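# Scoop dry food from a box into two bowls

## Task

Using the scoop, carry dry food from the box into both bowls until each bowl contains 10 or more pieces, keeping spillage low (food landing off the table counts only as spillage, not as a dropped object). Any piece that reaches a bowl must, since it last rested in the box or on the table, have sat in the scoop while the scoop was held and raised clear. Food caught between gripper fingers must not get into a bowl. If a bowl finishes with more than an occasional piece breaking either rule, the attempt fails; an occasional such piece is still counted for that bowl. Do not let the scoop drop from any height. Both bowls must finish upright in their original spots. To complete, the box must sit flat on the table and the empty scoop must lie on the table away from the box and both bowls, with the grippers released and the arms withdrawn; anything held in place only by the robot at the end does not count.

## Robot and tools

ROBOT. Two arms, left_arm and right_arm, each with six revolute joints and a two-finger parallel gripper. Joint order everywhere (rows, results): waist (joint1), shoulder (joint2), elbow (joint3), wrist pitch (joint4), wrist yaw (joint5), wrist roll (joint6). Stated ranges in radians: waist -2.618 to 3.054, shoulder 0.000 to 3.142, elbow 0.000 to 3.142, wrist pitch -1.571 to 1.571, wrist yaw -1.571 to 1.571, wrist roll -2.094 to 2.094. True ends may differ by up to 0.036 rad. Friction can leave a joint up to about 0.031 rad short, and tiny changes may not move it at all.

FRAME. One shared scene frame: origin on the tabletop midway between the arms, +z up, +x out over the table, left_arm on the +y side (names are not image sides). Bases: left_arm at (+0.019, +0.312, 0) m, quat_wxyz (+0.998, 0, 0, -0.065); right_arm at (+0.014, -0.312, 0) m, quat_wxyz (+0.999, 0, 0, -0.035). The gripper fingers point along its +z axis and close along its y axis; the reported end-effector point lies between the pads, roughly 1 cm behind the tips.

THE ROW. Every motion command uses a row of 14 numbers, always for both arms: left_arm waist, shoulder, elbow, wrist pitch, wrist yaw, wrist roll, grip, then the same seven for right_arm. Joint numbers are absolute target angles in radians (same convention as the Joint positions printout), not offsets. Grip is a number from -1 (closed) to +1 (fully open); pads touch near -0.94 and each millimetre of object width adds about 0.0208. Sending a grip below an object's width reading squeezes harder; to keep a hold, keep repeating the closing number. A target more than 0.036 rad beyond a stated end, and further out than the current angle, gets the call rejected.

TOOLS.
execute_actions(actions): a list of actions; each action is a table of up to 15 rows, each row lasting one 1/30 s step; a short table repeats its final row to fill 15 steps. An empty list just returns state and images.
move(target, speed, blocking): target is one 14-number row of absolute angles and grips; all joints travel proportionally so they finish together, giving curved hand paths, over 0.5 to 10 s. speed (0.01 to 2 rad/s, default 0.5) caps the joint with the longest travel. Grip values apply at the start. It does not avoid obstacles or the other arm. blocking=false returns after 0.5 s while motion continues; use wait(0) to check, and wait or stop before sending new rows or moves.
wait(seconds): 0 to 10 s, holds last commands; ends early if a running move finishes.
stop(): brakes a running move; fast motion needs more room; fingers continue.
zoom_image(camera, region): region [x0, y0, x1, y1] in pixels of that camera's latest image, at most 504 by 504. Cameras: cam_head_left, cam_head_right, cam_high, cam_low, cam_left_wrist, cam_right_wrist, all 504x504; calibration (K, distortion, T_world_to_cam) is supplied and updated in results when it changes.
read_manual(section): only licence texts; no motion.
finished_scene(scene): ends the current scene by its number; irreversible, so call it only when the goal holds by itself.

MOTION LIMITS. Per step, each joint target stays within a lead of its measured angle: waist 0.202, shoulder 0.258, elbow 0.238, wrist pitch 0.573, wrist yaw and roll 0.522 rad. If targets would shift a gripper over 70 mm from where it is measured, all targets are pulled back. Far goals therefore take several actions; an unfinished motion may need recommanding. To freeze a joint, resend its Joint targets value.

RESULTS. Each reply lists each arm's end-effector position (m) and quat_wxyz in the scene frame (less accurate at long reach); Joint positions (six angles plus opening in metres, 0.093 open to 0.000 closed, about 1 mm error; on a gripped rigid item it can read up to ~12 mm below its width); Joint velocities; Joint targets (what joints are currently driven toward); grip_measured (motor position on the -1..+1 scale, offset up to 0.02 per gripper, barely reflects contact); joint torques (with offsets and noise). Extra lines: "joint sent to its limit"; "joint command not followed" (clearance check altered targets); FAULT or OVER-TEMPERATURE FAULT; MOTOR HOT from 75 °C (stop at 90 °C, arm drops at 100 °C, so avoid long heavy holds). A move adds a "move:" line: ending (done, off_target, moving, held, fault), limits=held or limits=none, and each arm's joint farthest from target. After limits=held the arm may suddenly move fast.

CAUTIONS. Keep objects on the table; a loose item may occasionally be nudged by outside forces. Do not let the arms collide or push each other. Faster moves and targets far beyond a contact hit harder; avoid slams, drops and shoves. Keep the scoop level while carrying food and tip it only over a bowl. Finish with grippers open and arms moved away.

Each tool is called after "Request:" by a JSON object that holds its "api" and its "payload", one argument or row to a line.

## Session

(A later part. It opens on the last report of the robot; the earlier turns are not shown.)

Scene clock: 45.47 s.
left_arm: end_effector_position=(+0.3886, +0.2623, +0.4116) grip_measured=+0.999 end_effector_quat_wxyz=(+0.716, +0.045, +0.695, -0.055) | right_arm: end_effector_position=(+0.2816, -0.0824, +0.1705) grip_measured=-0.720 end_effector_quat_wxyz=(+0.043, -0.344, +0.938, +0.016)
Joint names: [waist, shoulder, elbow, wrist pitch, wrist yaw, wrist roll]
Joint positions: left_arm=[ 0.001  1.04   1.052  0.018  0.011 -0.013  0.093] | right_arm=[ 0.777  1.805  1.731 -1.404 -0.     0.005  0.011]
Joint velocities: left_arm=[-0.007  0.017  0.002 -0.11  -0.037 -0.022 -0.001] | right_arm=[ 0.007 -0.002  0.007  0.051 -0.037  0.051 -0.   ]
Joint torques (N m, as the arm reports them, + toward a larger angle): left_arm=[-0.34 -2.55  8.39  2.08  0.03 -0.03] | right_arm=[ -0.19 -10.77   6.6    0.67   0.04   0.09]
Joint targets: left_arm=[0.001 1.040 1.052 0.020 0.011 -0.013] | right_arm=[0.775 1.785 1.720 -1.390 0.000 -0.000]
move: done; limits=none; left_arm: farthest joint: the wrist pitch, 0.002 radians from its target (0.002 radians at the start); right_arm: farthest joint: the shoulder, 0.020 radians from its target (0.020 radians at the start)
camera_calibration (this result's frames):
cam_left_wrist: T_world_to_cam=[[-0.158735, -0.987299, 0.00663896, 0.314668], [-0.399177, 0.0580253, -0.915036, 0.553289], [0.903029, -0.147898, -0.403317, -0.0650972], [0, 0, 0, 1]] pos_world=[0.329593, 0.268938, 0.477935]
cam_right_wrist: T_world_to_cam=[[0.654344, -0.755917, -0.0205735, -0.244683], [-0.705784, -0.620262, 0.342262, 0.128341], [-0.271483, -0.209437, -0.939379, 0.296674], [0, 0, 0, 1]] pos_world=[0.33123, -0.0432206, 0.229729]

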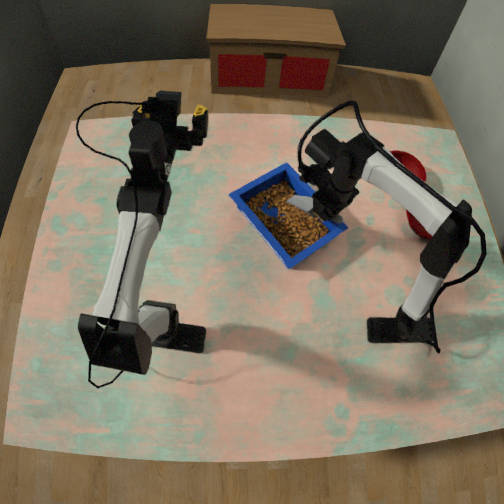

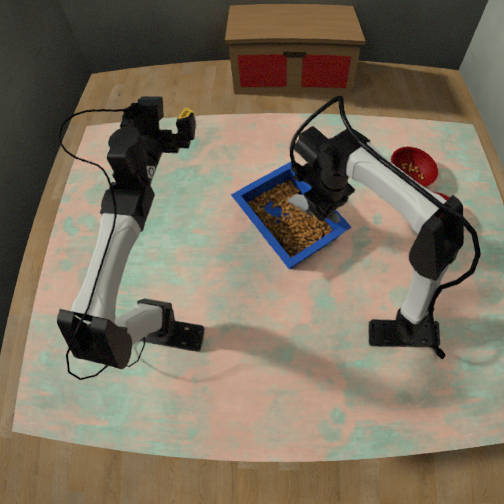

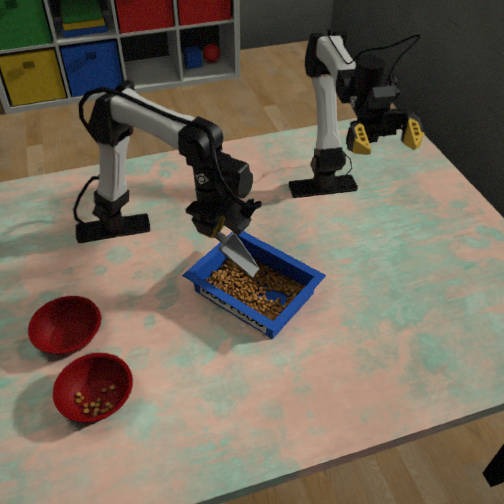

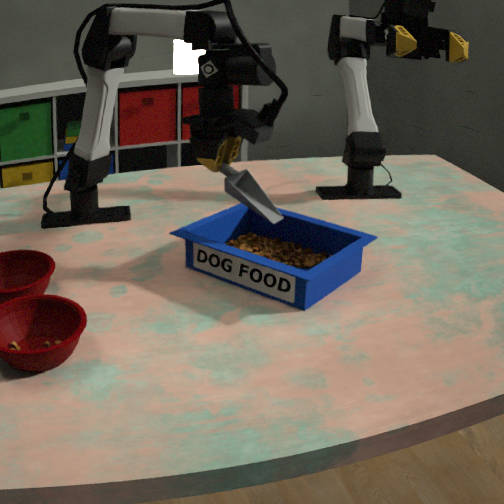

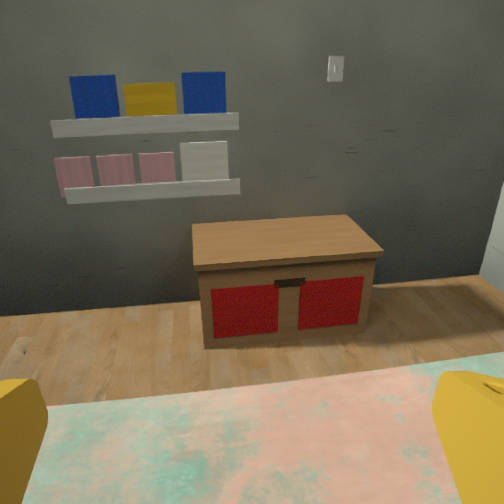

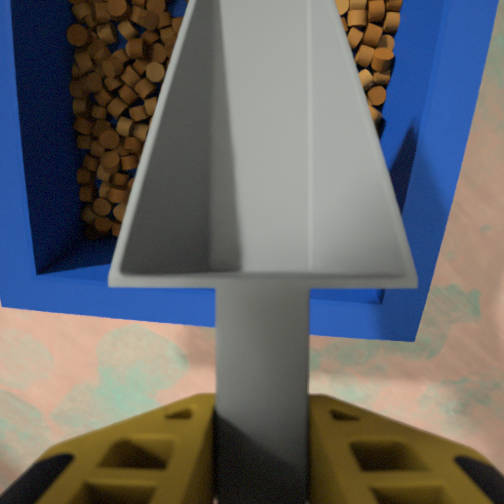

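Request:
{"api": "move", "payload": {
  "target": [0.001,1.040,1.052,0.020,0.011,-0.013,1, 0.775,1.805,1.412,-1.098,0,0,-1],
  "speed": 0.45
}}

Request:
{"api": "move", "payload": {
  "target": [0.001,1.040,1.052,0.020,0.011,-0.013,1, 0.775,1.920,1.510,-1.105,0,0,-1],
  "speed": 0.15
}}

Scene clock: 47.57 s.
left_arm: end_effector_position=(+0.3886, +0.2623, +0.4115) grip_measured=+0.999 end_effector_quat_wxyz=(+0.716, +0.045, +0.695, -0.055) | right_arm: end_effector_position=(+0.2792, -0.0844, +0.0934) grip_measured=-0.720 end_effector_quat_wxyz=(+0.035, -0.344, +0.938, +0.013)
Joint names: [waist, shoulder, elbow, wrist pitch, wrist yaw, wrist roll]
Joint positions: left_arm=[ 0.001  1.04   1.052  0.018  0.011 -0.013  0.093] | right_arm=[ 0.777  1.805  1.425 -1.115 -0.     0.005  0.011]
Joint velocities: left_arm=[-0.002  0.007  0.017 -0.081  0.051 -0.022  0.001] | right_arm=[-0.002 -0.002 -0.002  0.051  0.022  0.037 -0.002]
Joint torques (N m, as the arm reports them, + toward a larger angle): left_arm=[-0.35 -2.53  8.38  2.08  0.03 -0.03] | right_arm=[-0.2  -9.17  6.45  0.72  0.03  0.11]
Joint targets: left_arm=[0.001 1.040 1.052 0.020 0.011 -0.013] | right_arm=[0.775 1.805 1.412 -1.098 -0.000 -0.000]
move: done; limits=none; left_arm: farthest joint: the wrist pitch, 0.002 radians from its target (0.002 radians at the start); right_arm: farthest joint: the wrist pitch, 0.017 radians from its target (0.306 radians at the start)
camera_calibration (this result's frames):
cam_left_wrist: T_world_to_cam=[[-0.158732, -0.987299, 0.00665031, 0.314663], [-0.399523, 0.0580704, -0.914882, 0.553265], [0.902876, -0.147878, -0.403666, -0.0649393], [0, 0, 0, 1]] pos_world=[0.329621, 0.268935, 0.477866]
cam_right_wrist: T_world_to_cam=[[0.654081, -0.756142, -0.02066, -0.246191], [-0.70132, -0.61644, 0.357983, 0.14946], [-0.283422, -0.219661, -0.933499, 0.225111], [0, 0, 0, 1]] pos_world=[0.32965, -0.0445737, 0.15155]

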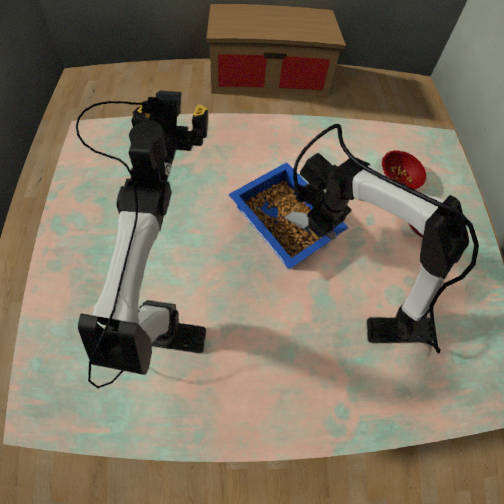

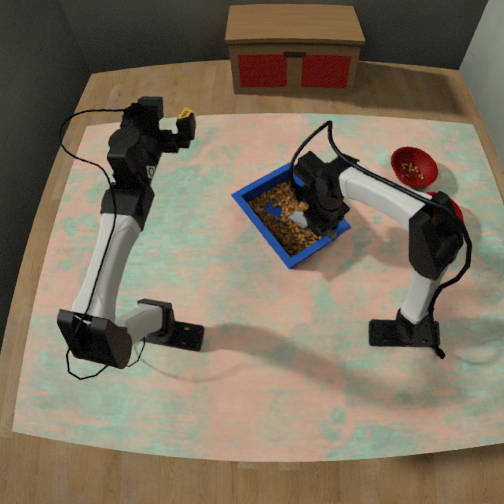

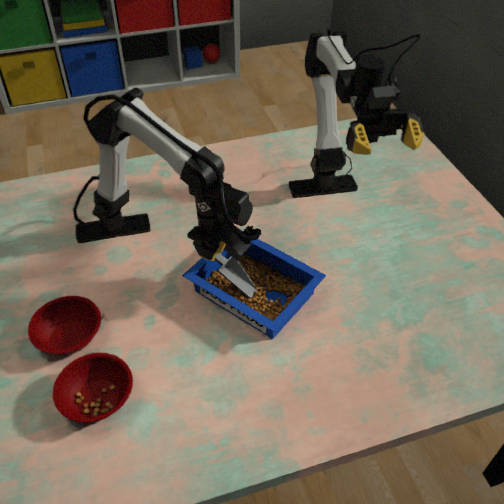

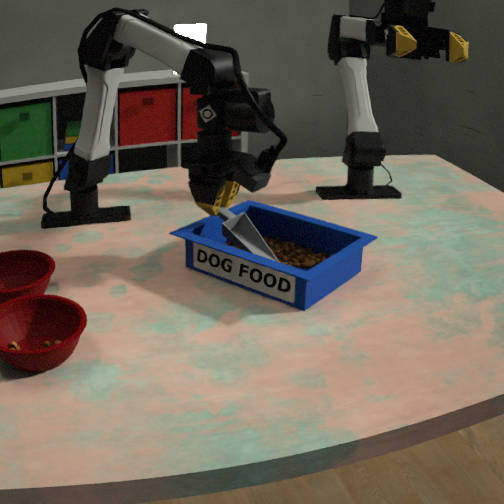

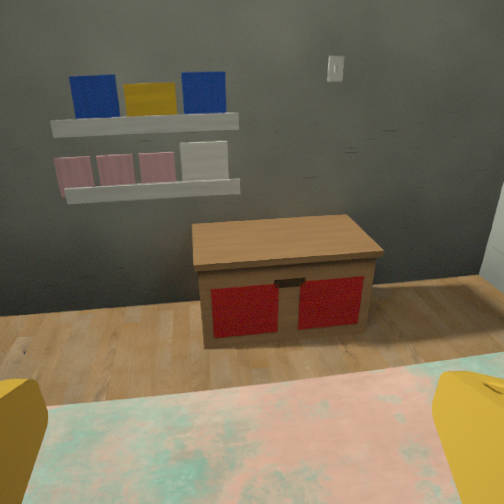

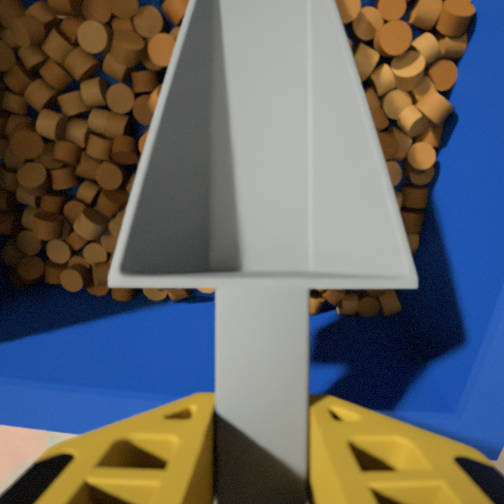

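Scene clock: 48.63 s.
left_arm: end_effector_position=(+0.3886, +0.2623, +0.4115) grip_measured=+0.999 end_effector_quat_wxyz=(+0.716, +0.045, +0.695, -0.055) | right_arm: end_effector_position=(+0.2959, -0.0702, +0.0813) grip_measured=-0.720 end_effector_quat_wxyz=(+0.034, -0.344, +0.938, +0.013)
Joint names: [waist, shoulder, elbow, wrist pitch, wrist yaw, wrist roll]
Joint positions: left_arm=[ 0.001  1.04   1.052  0.018  0.011 -0.013  0.093] | right_arm=[ 0.777  1.897  1.495 -1.096 -0.     0.005  0.011]
Joint velocities: left_arm=[-0.012 -0.007 -0.017  0.022 -0.051  0.007  0.   ] | right_arm=[-0.022 -0.002  0.007 -0.007 -0.081 -0.007  0.001]
Joint torques (N m, as the arm reports them, + toward a larger angle): left_arm=[-0.36 -2.54  8.39  2.09  0.03 -0.03] | right_arm=[-0.29 -8.01  9.01  0.41  0.03  0.08]
Joint targets: left_arm=[0.001 1.040 1.052 0.020 0.011 -0.013] | right_arm=[0.775 1.920 1.510 -1.105 0.000 0.000]
move: off_target (right_arm); limits=none; left_arm: farthest joint: the wrist pitch, 0.002 radians from its target (0.002 radians at the start); right_arm: farthest joint: the shoulder, 0.023 radians from its target (0.115 radians at the start)
camera_calibration (this result's frames):
cam_left_wrist: T_world_to_cam=[[-0.158732, -0.987299, 0.00665031, 0.314663], [-0.399523, 0.0580704, -0.914882, 0.553265], [0.902876, -0.147878, -0.403666, -0.0649393], [0, 0, 0, 1]] pos_world=[0.329621, 0.268935, 0.477866]
cam_right_wrist: T_world_to_cam=[[0.654051, -0.756168, -0.0206694, -0.246541], [-0.7008, -0.615995, 0.359764, 0.173999], [-0.284774, -0.220819, -0.932815, 0.221989], [0, 0, 0, 1]] pos_world=[0.346405, -0.0302249, 0.13938]

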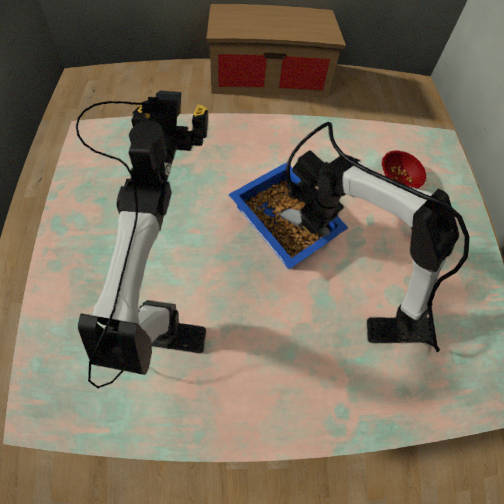

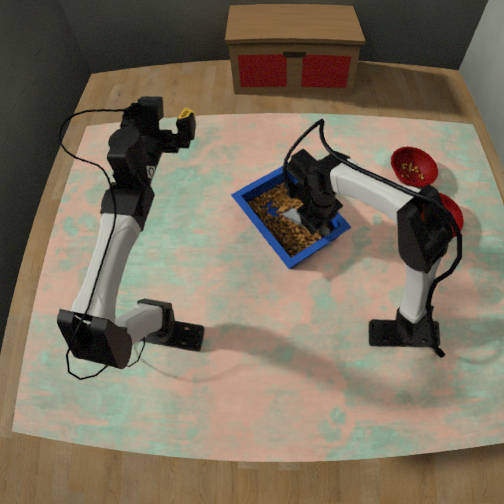

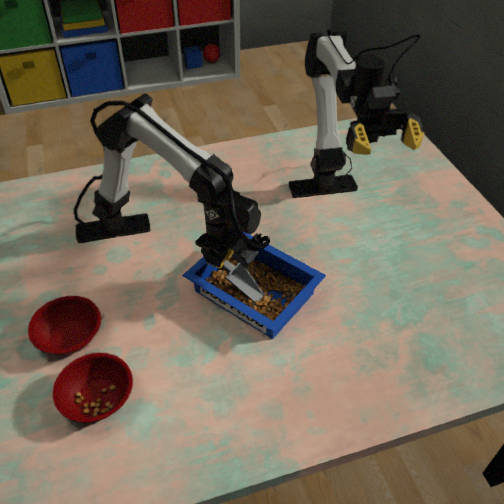

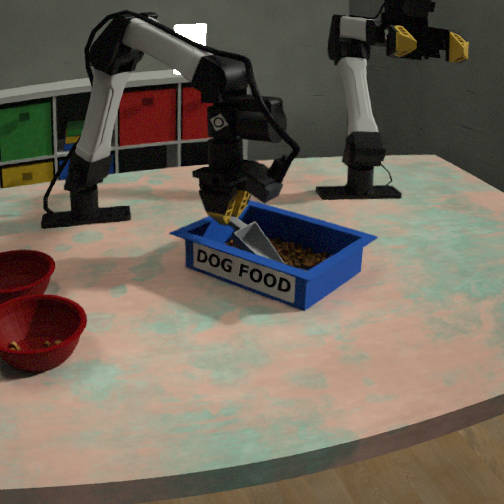

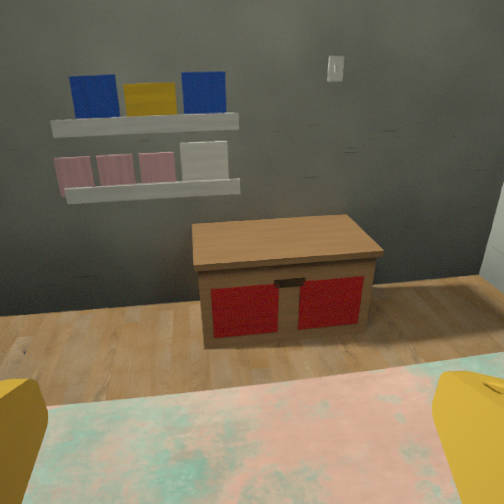

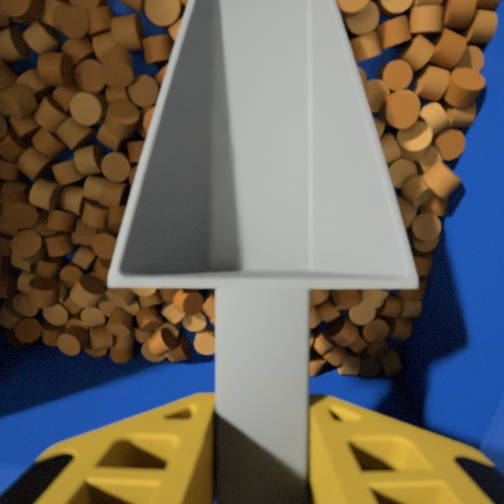

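Request:
{"api": "zoom_image", "payload": {
  "camera": "cam_high",
  "region": [200, 240, 320, 340]
}}

Region (200, 240, 320, 340) of cam_high's 504x504 image, scaled by 4.200, with more detail than that image has.

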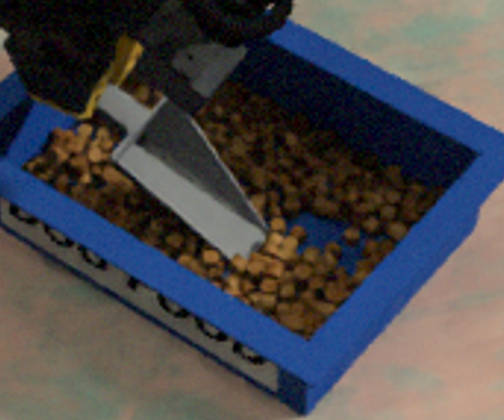

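Request:
{"api": "move", "payload": {
  "target": [0.001,1.040,1.052,0.020,0.011,-0.013,1, 0.775,2.010,1.620,-1.115,0,0,-1],
  "speed": 0.15
}}

Scene clock: 50.33 s.
left_arm: end_effector_position=(+0.3886, +0.2623, +0.4115) grip_measured=+0.999 end_effector_quat_wxyz=(+0.716, +0.045, +0.695, -0.055) | right_arm: end_effector_position=(+0.3165, -0.0525, +0.0795) grip_measured=-0.720 end_effector_quat_wxyz=(+0.044, -0.344, +0.938, +0.017)
Joint names: [waist, shoulder, elbow, wrist pitch, wrist yaw, wrist roll]
Joint positions: left_arm=[ 0.001  1.04   1.052  0.018  0.011 -0.013  0.093] | right_arm=[ 0.777  1.983  1.605 -1.099 -0.     0.005  0.011]
Joint velocities: left_arm=[-0.007  0.002 -0.007 -0.081 -0.051 -0.022  0.001] | right_arm=[-0.022  0.007 -0.012  0.095  0.022  0.007 -0.001]
Joint torques (N m, as the arm reports them, + toward a larger angle): left_arm=[-0.35 -2.55  8.4   2.09  0.02 -0.03] | right_arm=[-0.33 -8.63  9.09  0.39  0.02  0.09]
Joint targets: left_arm=[0.001 1.040 1.052 0.020 0.011 -0.013] | right_arm=[0.775 2.010 1.620 -1.115 -0.000 -0.000]
move: off_target (right_arm); limits=none; left_arm: farthest joint: the wrist pitch, 0.002 radians from its target (0.002 radians at the start); right_arm: farthest joint: the shoulder, 0.027 radians from its target (0.113 radians at the start)
camera_calibration (this result's frames):
cam_left_wrist: T_world_to_cam=[[-0.158732, -0.987299, 0.00665031, 0.314663], [-0.399523, 0.0580704, -0.914882, 0.553265], [0.902876, -0.147878, -0.403666, -0.0649393], [0, 0, 0, 1]] pos_world=[0.329621, 0.268935, 0.477866]
cam_right_wrist: T_world_to_cam=[[0.65438, -0.755886, -0.0205612, -0.246811], [-0.706377, -0.62077, 0.340111, 0.203007], [-0.269849, -0.208038, -0.94016, 0.226547], [0, 0, 0, 1]] pos_world=[0.366041, -0.0134098, 0.138871]

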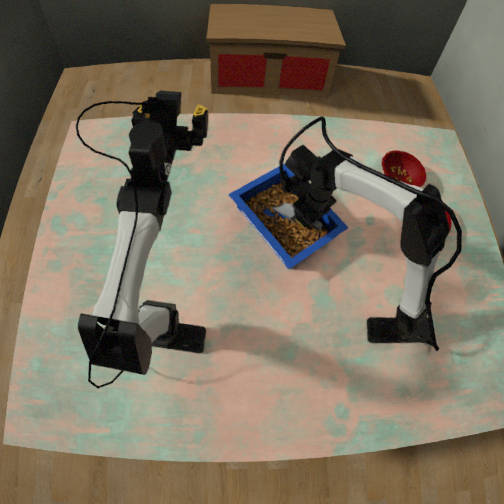

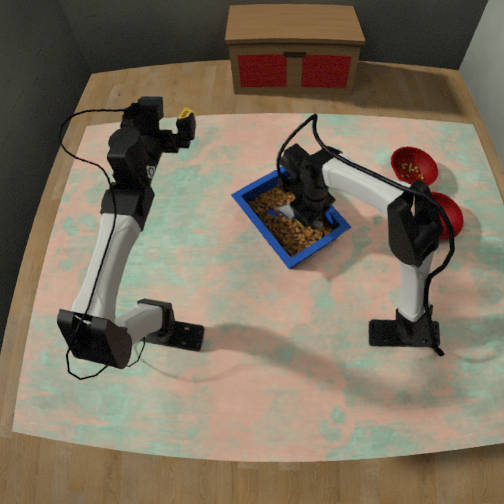

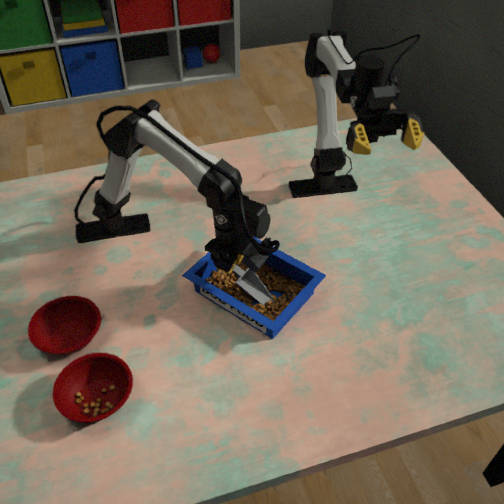

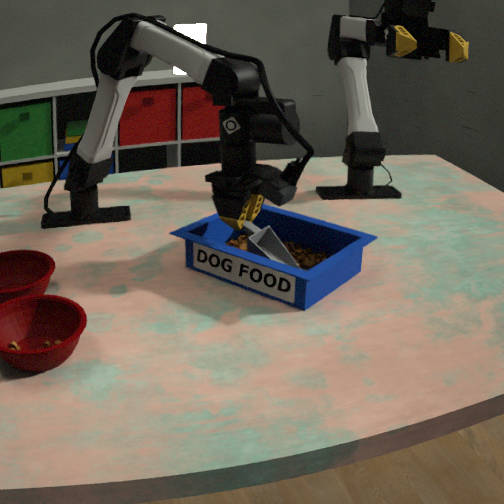

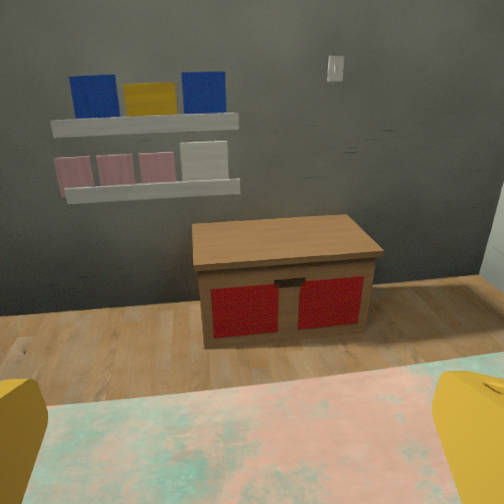

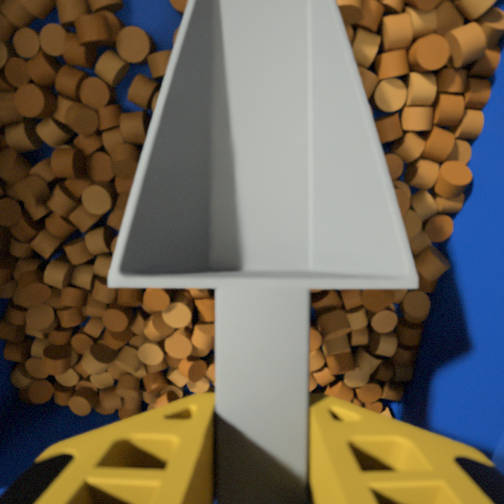

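Request:
{"api": "zoom_image", "payload": {
  "camera": "cam_high",
  "region": [210, 250, 320, 340]
}}

Region (210, 250, 320, 340) of cam_high's 504x504 image, scaled by 4.582, with more detail than that image has; it fills the top 412 rows of this view, and the rest is white.

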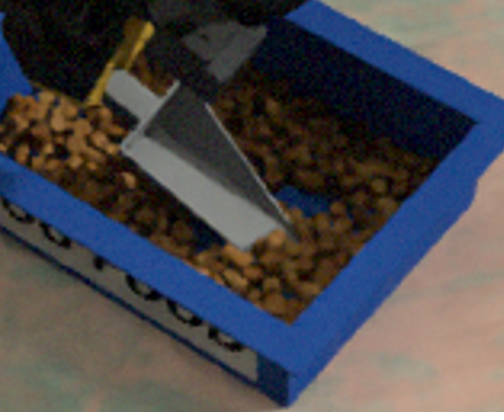

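Request:
{"api": "move", "payload": {
  "target": [0.001,1.040,1.052,0.020,0.011,-0.013,1, 0.775,2.095,1.678,-0.940,0,0,-1],
  "speed": 0.13
}}

Scene clock: 52.77 s.
left_arm: end_effector_position=(+0.3886, +0.2623, +0.4115) grip_measured=+0.999 end_effector_quat_wxyz=(+0.716, +0.045, +0.695, -0.055) | right_arm: end_effector_position=(+0.3513, -0.0227, +0.0675) grip_measured=-0.720 end_effector_quat_wxyz=(+0.097, -0.343, +0.934, +0.036)
Joint names: [waist, shoulder, elbow, wrist pitch, wrist yaw, wrist roll]
Joint positions: left_arm=[ 0.001  1.04   1.052  0.018  0.011 -0.013  0.093] | right_arm=[ 0.777  2.066  1.662 -0.96  -0.     0.004  0.011]
Joint velocities: left_arm=[ 0.002  0.007 -0.002 -0.051  0.007 -0.007 -0.   ] | right_arm=[-0.002 -0.017  0.017 -0.022 -0.139  0.051 -0.001]
Joint torques (N m, as the arm reports them, + toward a larger angle): left_arm=[-0.36 -2.55  8.39  2.09  0.02 -0.03] | right_arm=[-0.15 -9.55  9.48  0.96  0.02  0.12]
Joint targets: left_arm=[0.001 1.040 1.052 0.020 0.011 -0.013] | right_arm=[0.775 2.095 1.678 -0.940 0.000 -0.000]
move: off_target (right_arm); limits=none; left_arm: farthest joint: the wrist pitch, 0.002 radians from its target (0.002 radians at the start); right_arm: farthest joint: the shoulder, 0.029 radians from its target (0.112 radians at the start)
camera_calibration (this result's frames):
cam_left_wrist: T_world_to_cam=[[-0.158732, -0.987299, 0.00665031, 0.314663], [-0.399523, 0.0580704, -0.914882, 0.553265], [0.902876, -0.147878, -0.403666, -0.0649393], [0, 0, 0, 1]] pos_world=[0.329621, 0.268935, 0.477866]
cam_right_wrist: T_world_to_cam=[[0.656679, -0.753914, -0.0196677, -0.248126], [-0.730481, -0.64232, 0.231996, 0.265415], [-0.187538, -0.13798, -0.972518, 0.205739], [0, 0, 0, 1]] pos_world=[0.395404, 0.0118039, 0.13363]

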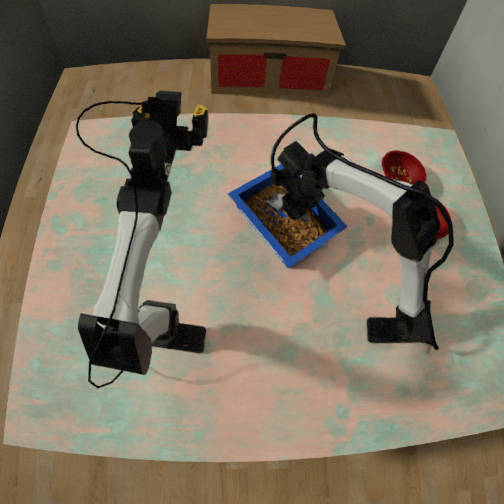

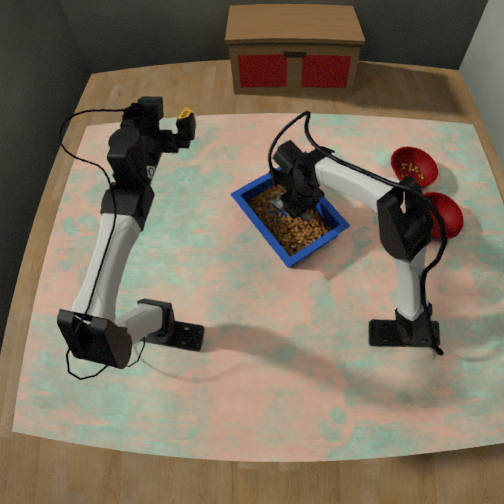

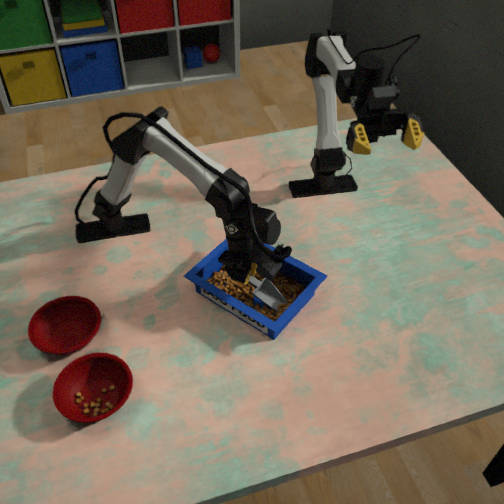

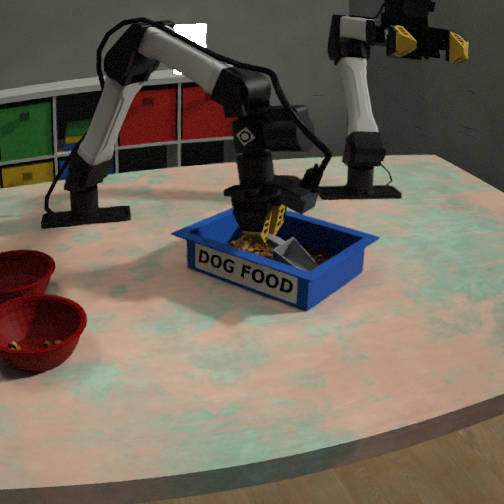

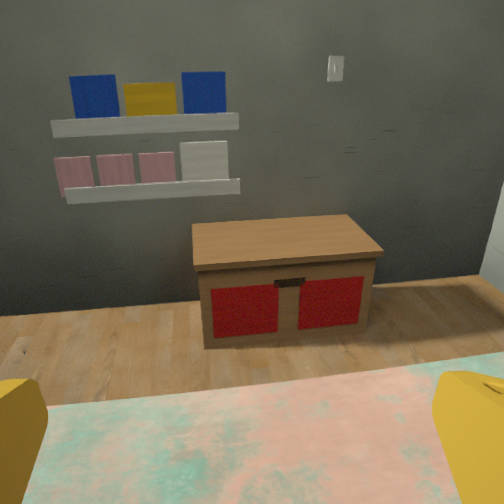

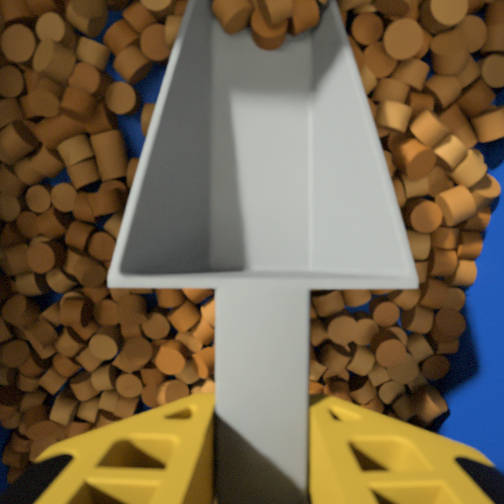

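Request:
{"api": "move", "payload": {
  "target": [0.001,1.040,1.052,0.020,0.011,-0.013,1, 0.775,1.737,1.090,-0.305,0,0,-1],
  "speed": 0.35
}}

Request:
{"api": "move", "payload": {
  "target": [0.001,1.040,1.052,0.020,0.011,-0.013,1, 0.775,1.385,0.807,-0.075,0,0,-1],
  "speed": 0.4
}}

Scene clock: 56.20 s.
left_arm: end_effector_position=(+0.3886, +0.2623, +0.4115) grip_measured=+0.999 end_effector_quat_wxyz=(+0.716, +0.045, +0.695, -0.055) | right_arm: end_effector_position=(+0.3417, -0.0309, +0.0627) grip_measured=-0.720 end_effector_quat_wxyz=(+0.262, -0.331, +0.901, +0.098)
Joint names: [waist, shoulder, elbow, wrist pitch, wrist yaw, wrist roll]
Joint positions: left_arm=[ 0.001  1.04   1.052  0.018  0.011 -0.013  0.093] | right_arm=[ 0.777  1.77   1.1   -0.334 -0.     0.004  0.011]
Joint velocities: left_arm=[-0.007  0.032 -0.017 -0.007 -0.051 -0.051  0.   ] | right_arm=[ 0.012 -0.012 -0.022  0.095 -0.007  0.051 -0.   ]
Joint torques (N m, as the arm reports them, + toward a larger angle): left_arm=[-0.35 -2.54  8.39  2.09  0.03 -0.03] | right_arm=[ -0.23 -11.89   7.28   1.68   0.04   0.09]
Joint targets: left_arm=[0.001 1.040 1.052 0.020 0.011 -0.013] | right_arm=[0.775 1.737 1.090 -0.305 0.000 0.000]
move: off_target (right_arm); limits=none; left_arm: farthest joint: the wrist pitch, 0.002 radians from its target (0.002 radians at the start); right_arm: farthest joint: the shoulder, 0.033 radians from its target (0.329 radians at the start)
camera_calibration (this result's frames):
cam_left_wrist: T_world_to_cam=[[-0.158732, -0.987299, 0.00665031, 0.314663], [-0.399523, 0.0580704, -0.914882, 0.553265], [0.902876, -0.147878, -0.403666, -0.0649393], [0, 0, 0, 1]] pos_world=[0.329621, 0.268935, 0.477866]
cam_right_wrist: T_world_to_cam=[[0.661529, -0.749761, -0.0154507, -0.249908], [-0.745225, -0.654946, -0.125243, 0.281339], [0.0837829, 0.0943661, -0.992006, 0.113868], [0, 0, 0, 1]] pos_world=[0.365441, -0.0138546, 0.144332]

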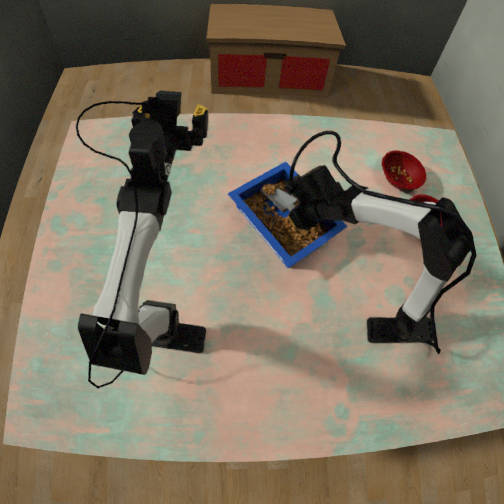

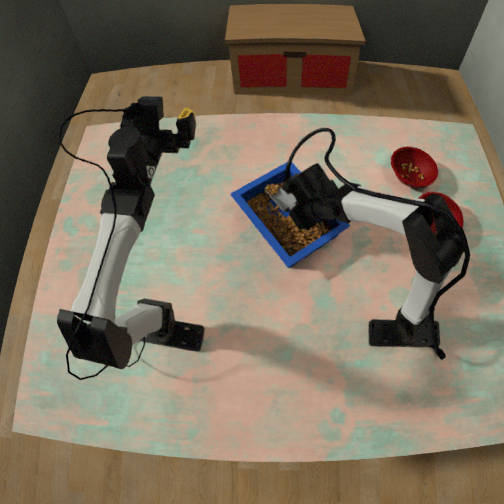

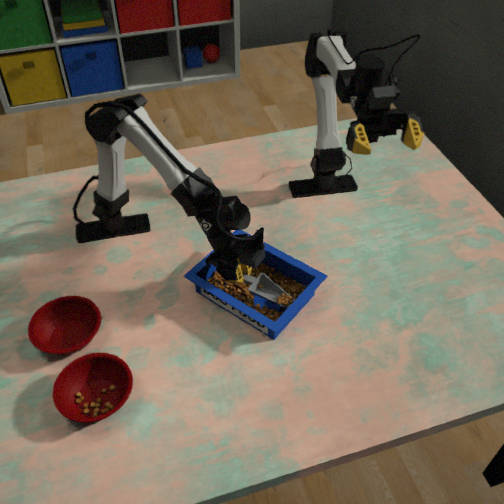

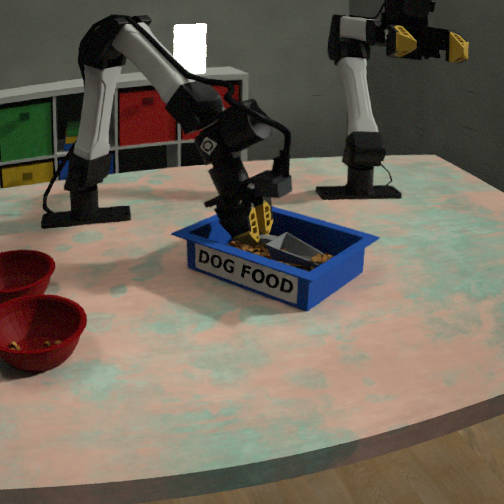

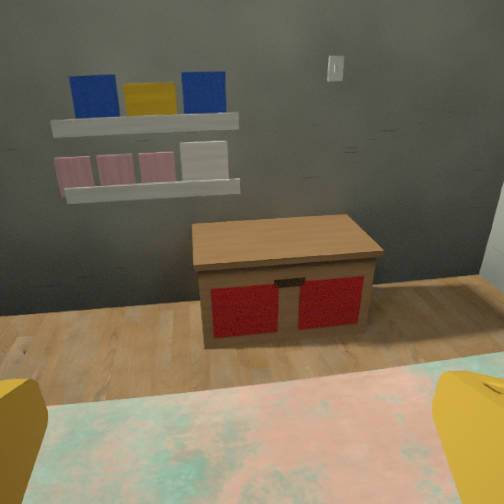

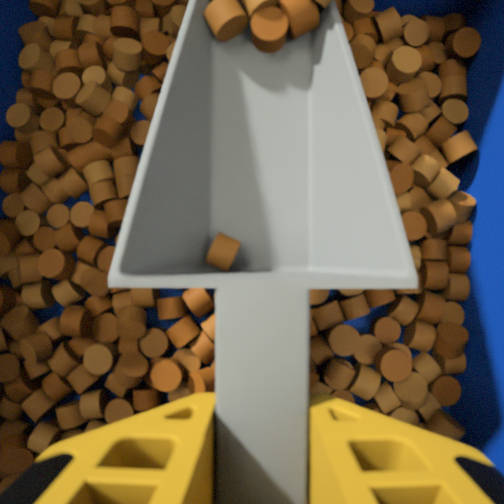

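Scene clock: 57.80 s.
left_arm: end_effector_position=(+0.3886, +0.2623, +0.4114) grip_measured=+0.999 end_effector_quat_wxyz=(+0.715, +0.045, +0.695, -0.055) | right_arm: end_effector_position=(+0.3174, -0.0517, +0.1302) grip_measured=-0.720 end_effector_quat_wxyz=(+0.394, -0.313, +0.852, +0.147)
Joint names: [waist, shoulder, elbow, wrist pitch, wrist yaw, wrist roll]
Joint positions: left_arm=[ 0.001  1.04   1.052  0.017  0.011 -0.013  0.093] | right_arm=[ 0.777  1.411  0.818 -0.109 -0.     0.004  0.011]
Joint velocities: left_arm=[-0.007 -0.007  0.002 -0.051  0.022 -0.007  0.   ] | right_arm=[-0.002 -0.002 -0.002 -0.066 -0.037 -0.007 -0.   ]
Joint torques (N m, as the arm reports them, + toward a larger angle): left_arm=[-0.35 -2.54  8.38  2.09  0.03 -0.03] | right_arm=[-0.19 -8.24  7.88  2.15  0.02  0.13]
Joint targets: left_arm=[0.001 1.040 1.052 0.020 0.011 -0.013] | right_arm=[0.775 1.385 0.807 -0.075 0.000 0.000]
move: off_target (right_arm); limits=none; left_arm: farthest joint: the wrist pitch, 0.003 radians from its target (0.002 radians at the start); right_arm: farthest joint: the wrist pitch, 0.034 radians from its target (0.259 radians at the start)
camera_calibration (this result's frames):
cam_left_wrist: T_world_to_cam=[[-0.15873, -0.9873, 0.00666167, 0.314658], [-0.399869, 0.0581155, -0.914728, 0.55324], [0.902724, -0.147858, -0.404015, -0.0647815], [0, 0, 0, 1]] pos_world=[0.329649, 0.268931, 0.477796]
cam_right_wrist: T_world_to_cam=[[0.664503, -0.747214, -0.0103719, -0.249867], [-0.683149, -0.601787, -0.413714, 0.278689], [0.302891, 0.282, -0.910348, 0.114265], [0, 0, 0, 1]] pos_world=[0.321813, -0.0512156, 0.216727]

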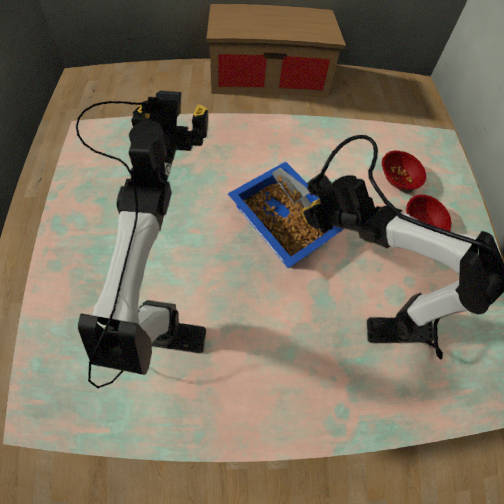

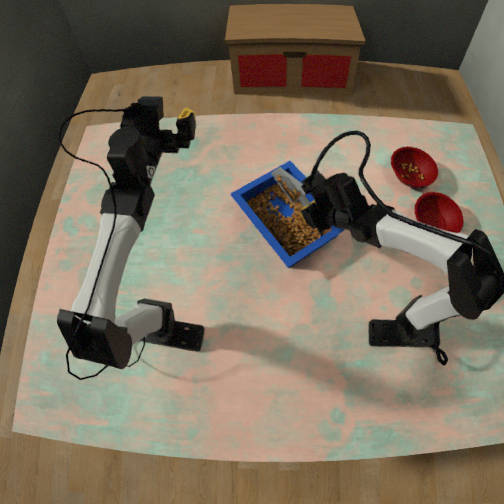

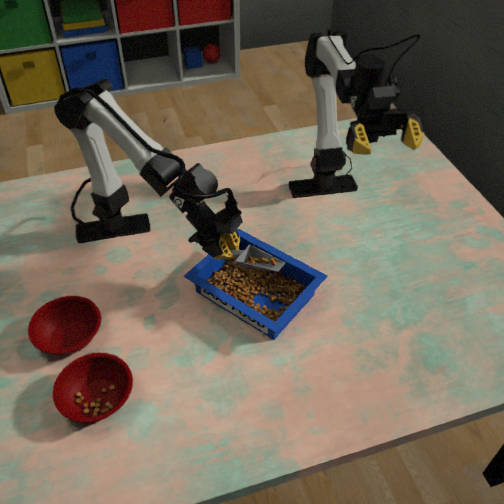

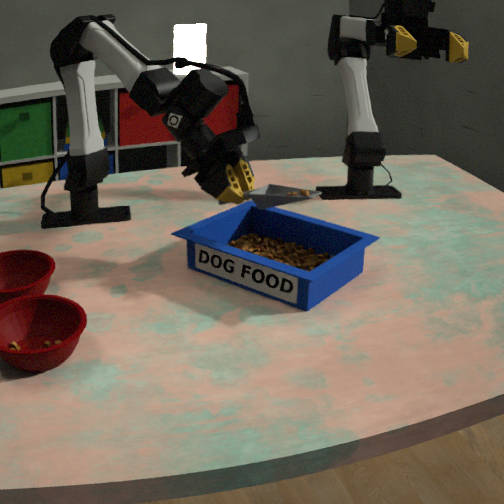

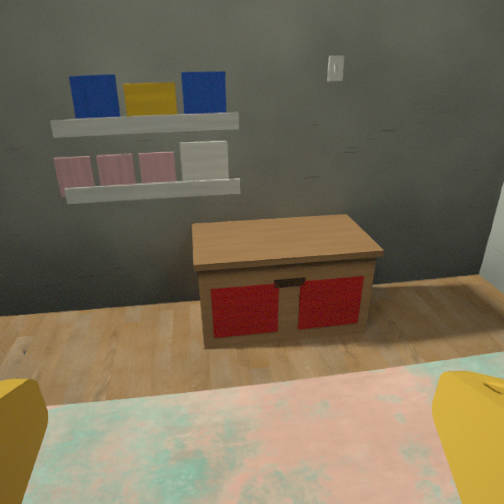

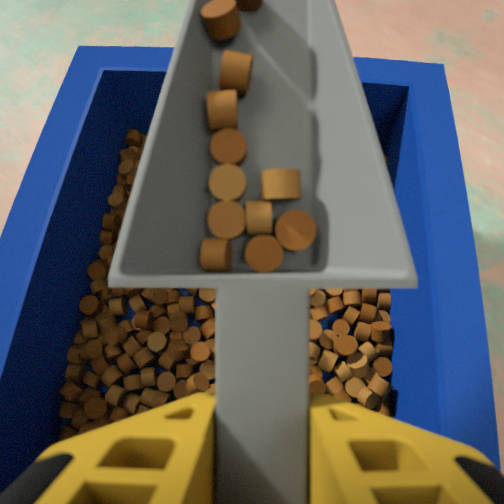

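Request:
{"api": "move", "payload": {
  "target": [0.001,1.040,1.052,0.020,0.011,-0.013,1, -0.326,0.940,0.730,-0.776,0,0,-1],
  "speed": 0.75
}}

Scene clock: 61.10 s.
left_arm: end_effector_position=(+0.3886, +0.2623, +0.4114) grip_measured=+0.999 end_effector_quat_wxyz=(+0.715, +0.045, +0.695, -0.055) | right_arm: end_effector_position=(+0.2473, -0.4066, +0.1298) grip_measured=-0.720 end_effector_quat_wxyz=(+0.275, +0.186, +0.942, -0.054)
Joint names: [waist, shoulder, elbow, wrist pitch, wrist yaw, wrist roll]
Joint positions: left_arm=[ 0.001  1.04   1.052  0.017  0.011 -0.013  0.093] | right_arm=[-0.316  0.964  0.739 -0.778  0.001  0.004  0.011]
Joint velocities: left_arm=[ 0.007 -0.002  0.007 -0.007  0.037  0.051  0.   ] | right_arm=[ 0.002 -0.002 -0.002 -0.007 -0.051 -0.007 -0.   ]
Joint torques (N m, as the arm reports them, + toward a larger angle): left_arm=[-0.36 -2.53  8.39  2.09  0.02 -0.03] | right_arm=[-0.72 -3.64  7.89  1.44  0.02  0.1 ]
Joint targets: left_arm=[0.001 1.040 1.052 0.020 0.011 -0.013] | right_arm=[-0.326 0.940 0.730 -0.776 0.000 -0.000]
move: off_target (right_arm); limits=none; left_arm: farthest joint: the wrist pitch, 0.003 radians from its target (0.003 radians at the start); right_arm: farthest joint: the shoulder, 0.024 radians from its target (0.471 radians at the start)
camera_calibration (this result's frames):
cam_left_wrist: T_world_to_cam=[[-0.15873, -0.9873, 0.00666167, 0.314658], [-0.399869, 0.0581155, -0.914728, 0.55324], [0.902724, -0.147858, -0.404015, -0.0647815], [0, 0, 0, 1]] pos_world=[0.329649, 0.268931, 0.477796]
cam_right_wrist: T_world_to_cam=[[-0.362825, -0.931745, -0.0144802, -0.288895], [-0.9238, 0.361684, -0.125609, 0.430948], [0.122273, -0.0321974, -0.991974, 0.162741], [0, 0, 0, 1]] pos_world=[0.273393, -0.419803, 0.211382]

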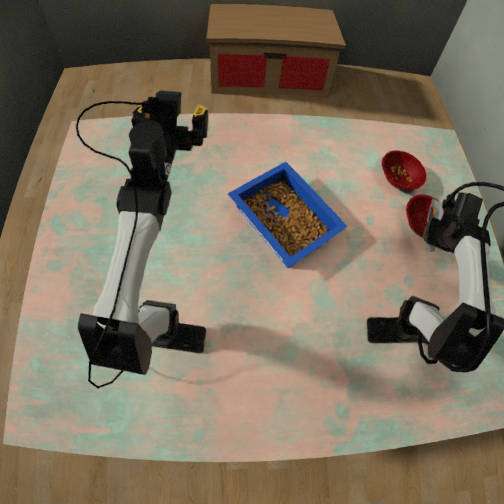

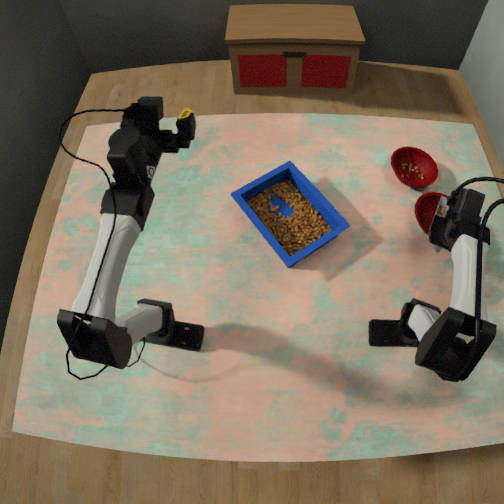

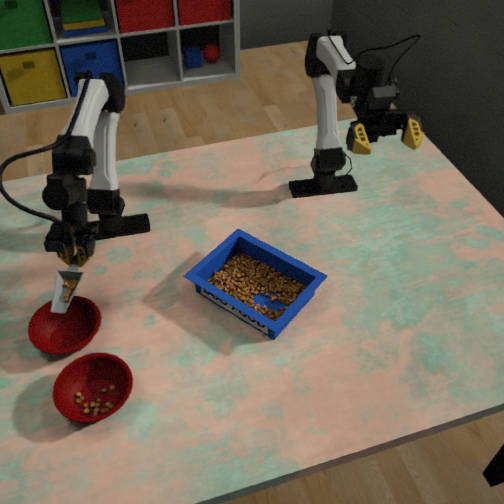

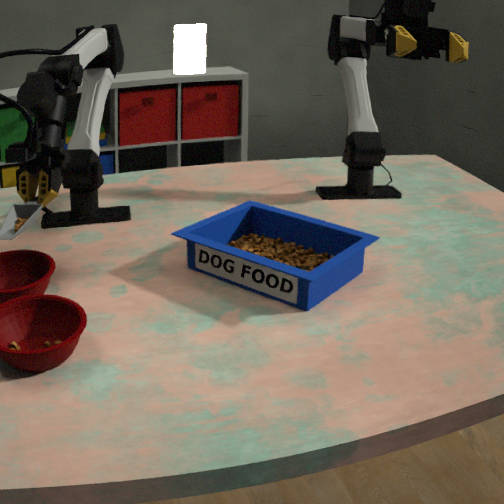

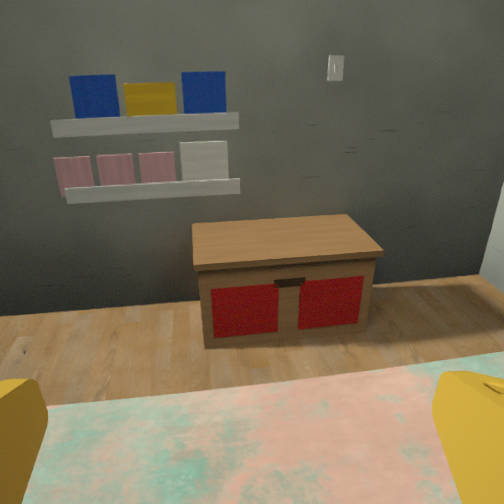

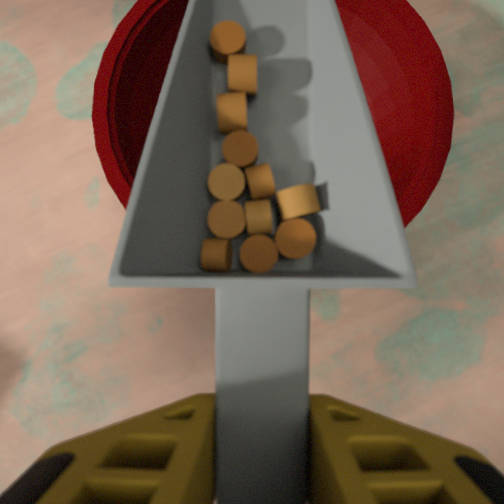

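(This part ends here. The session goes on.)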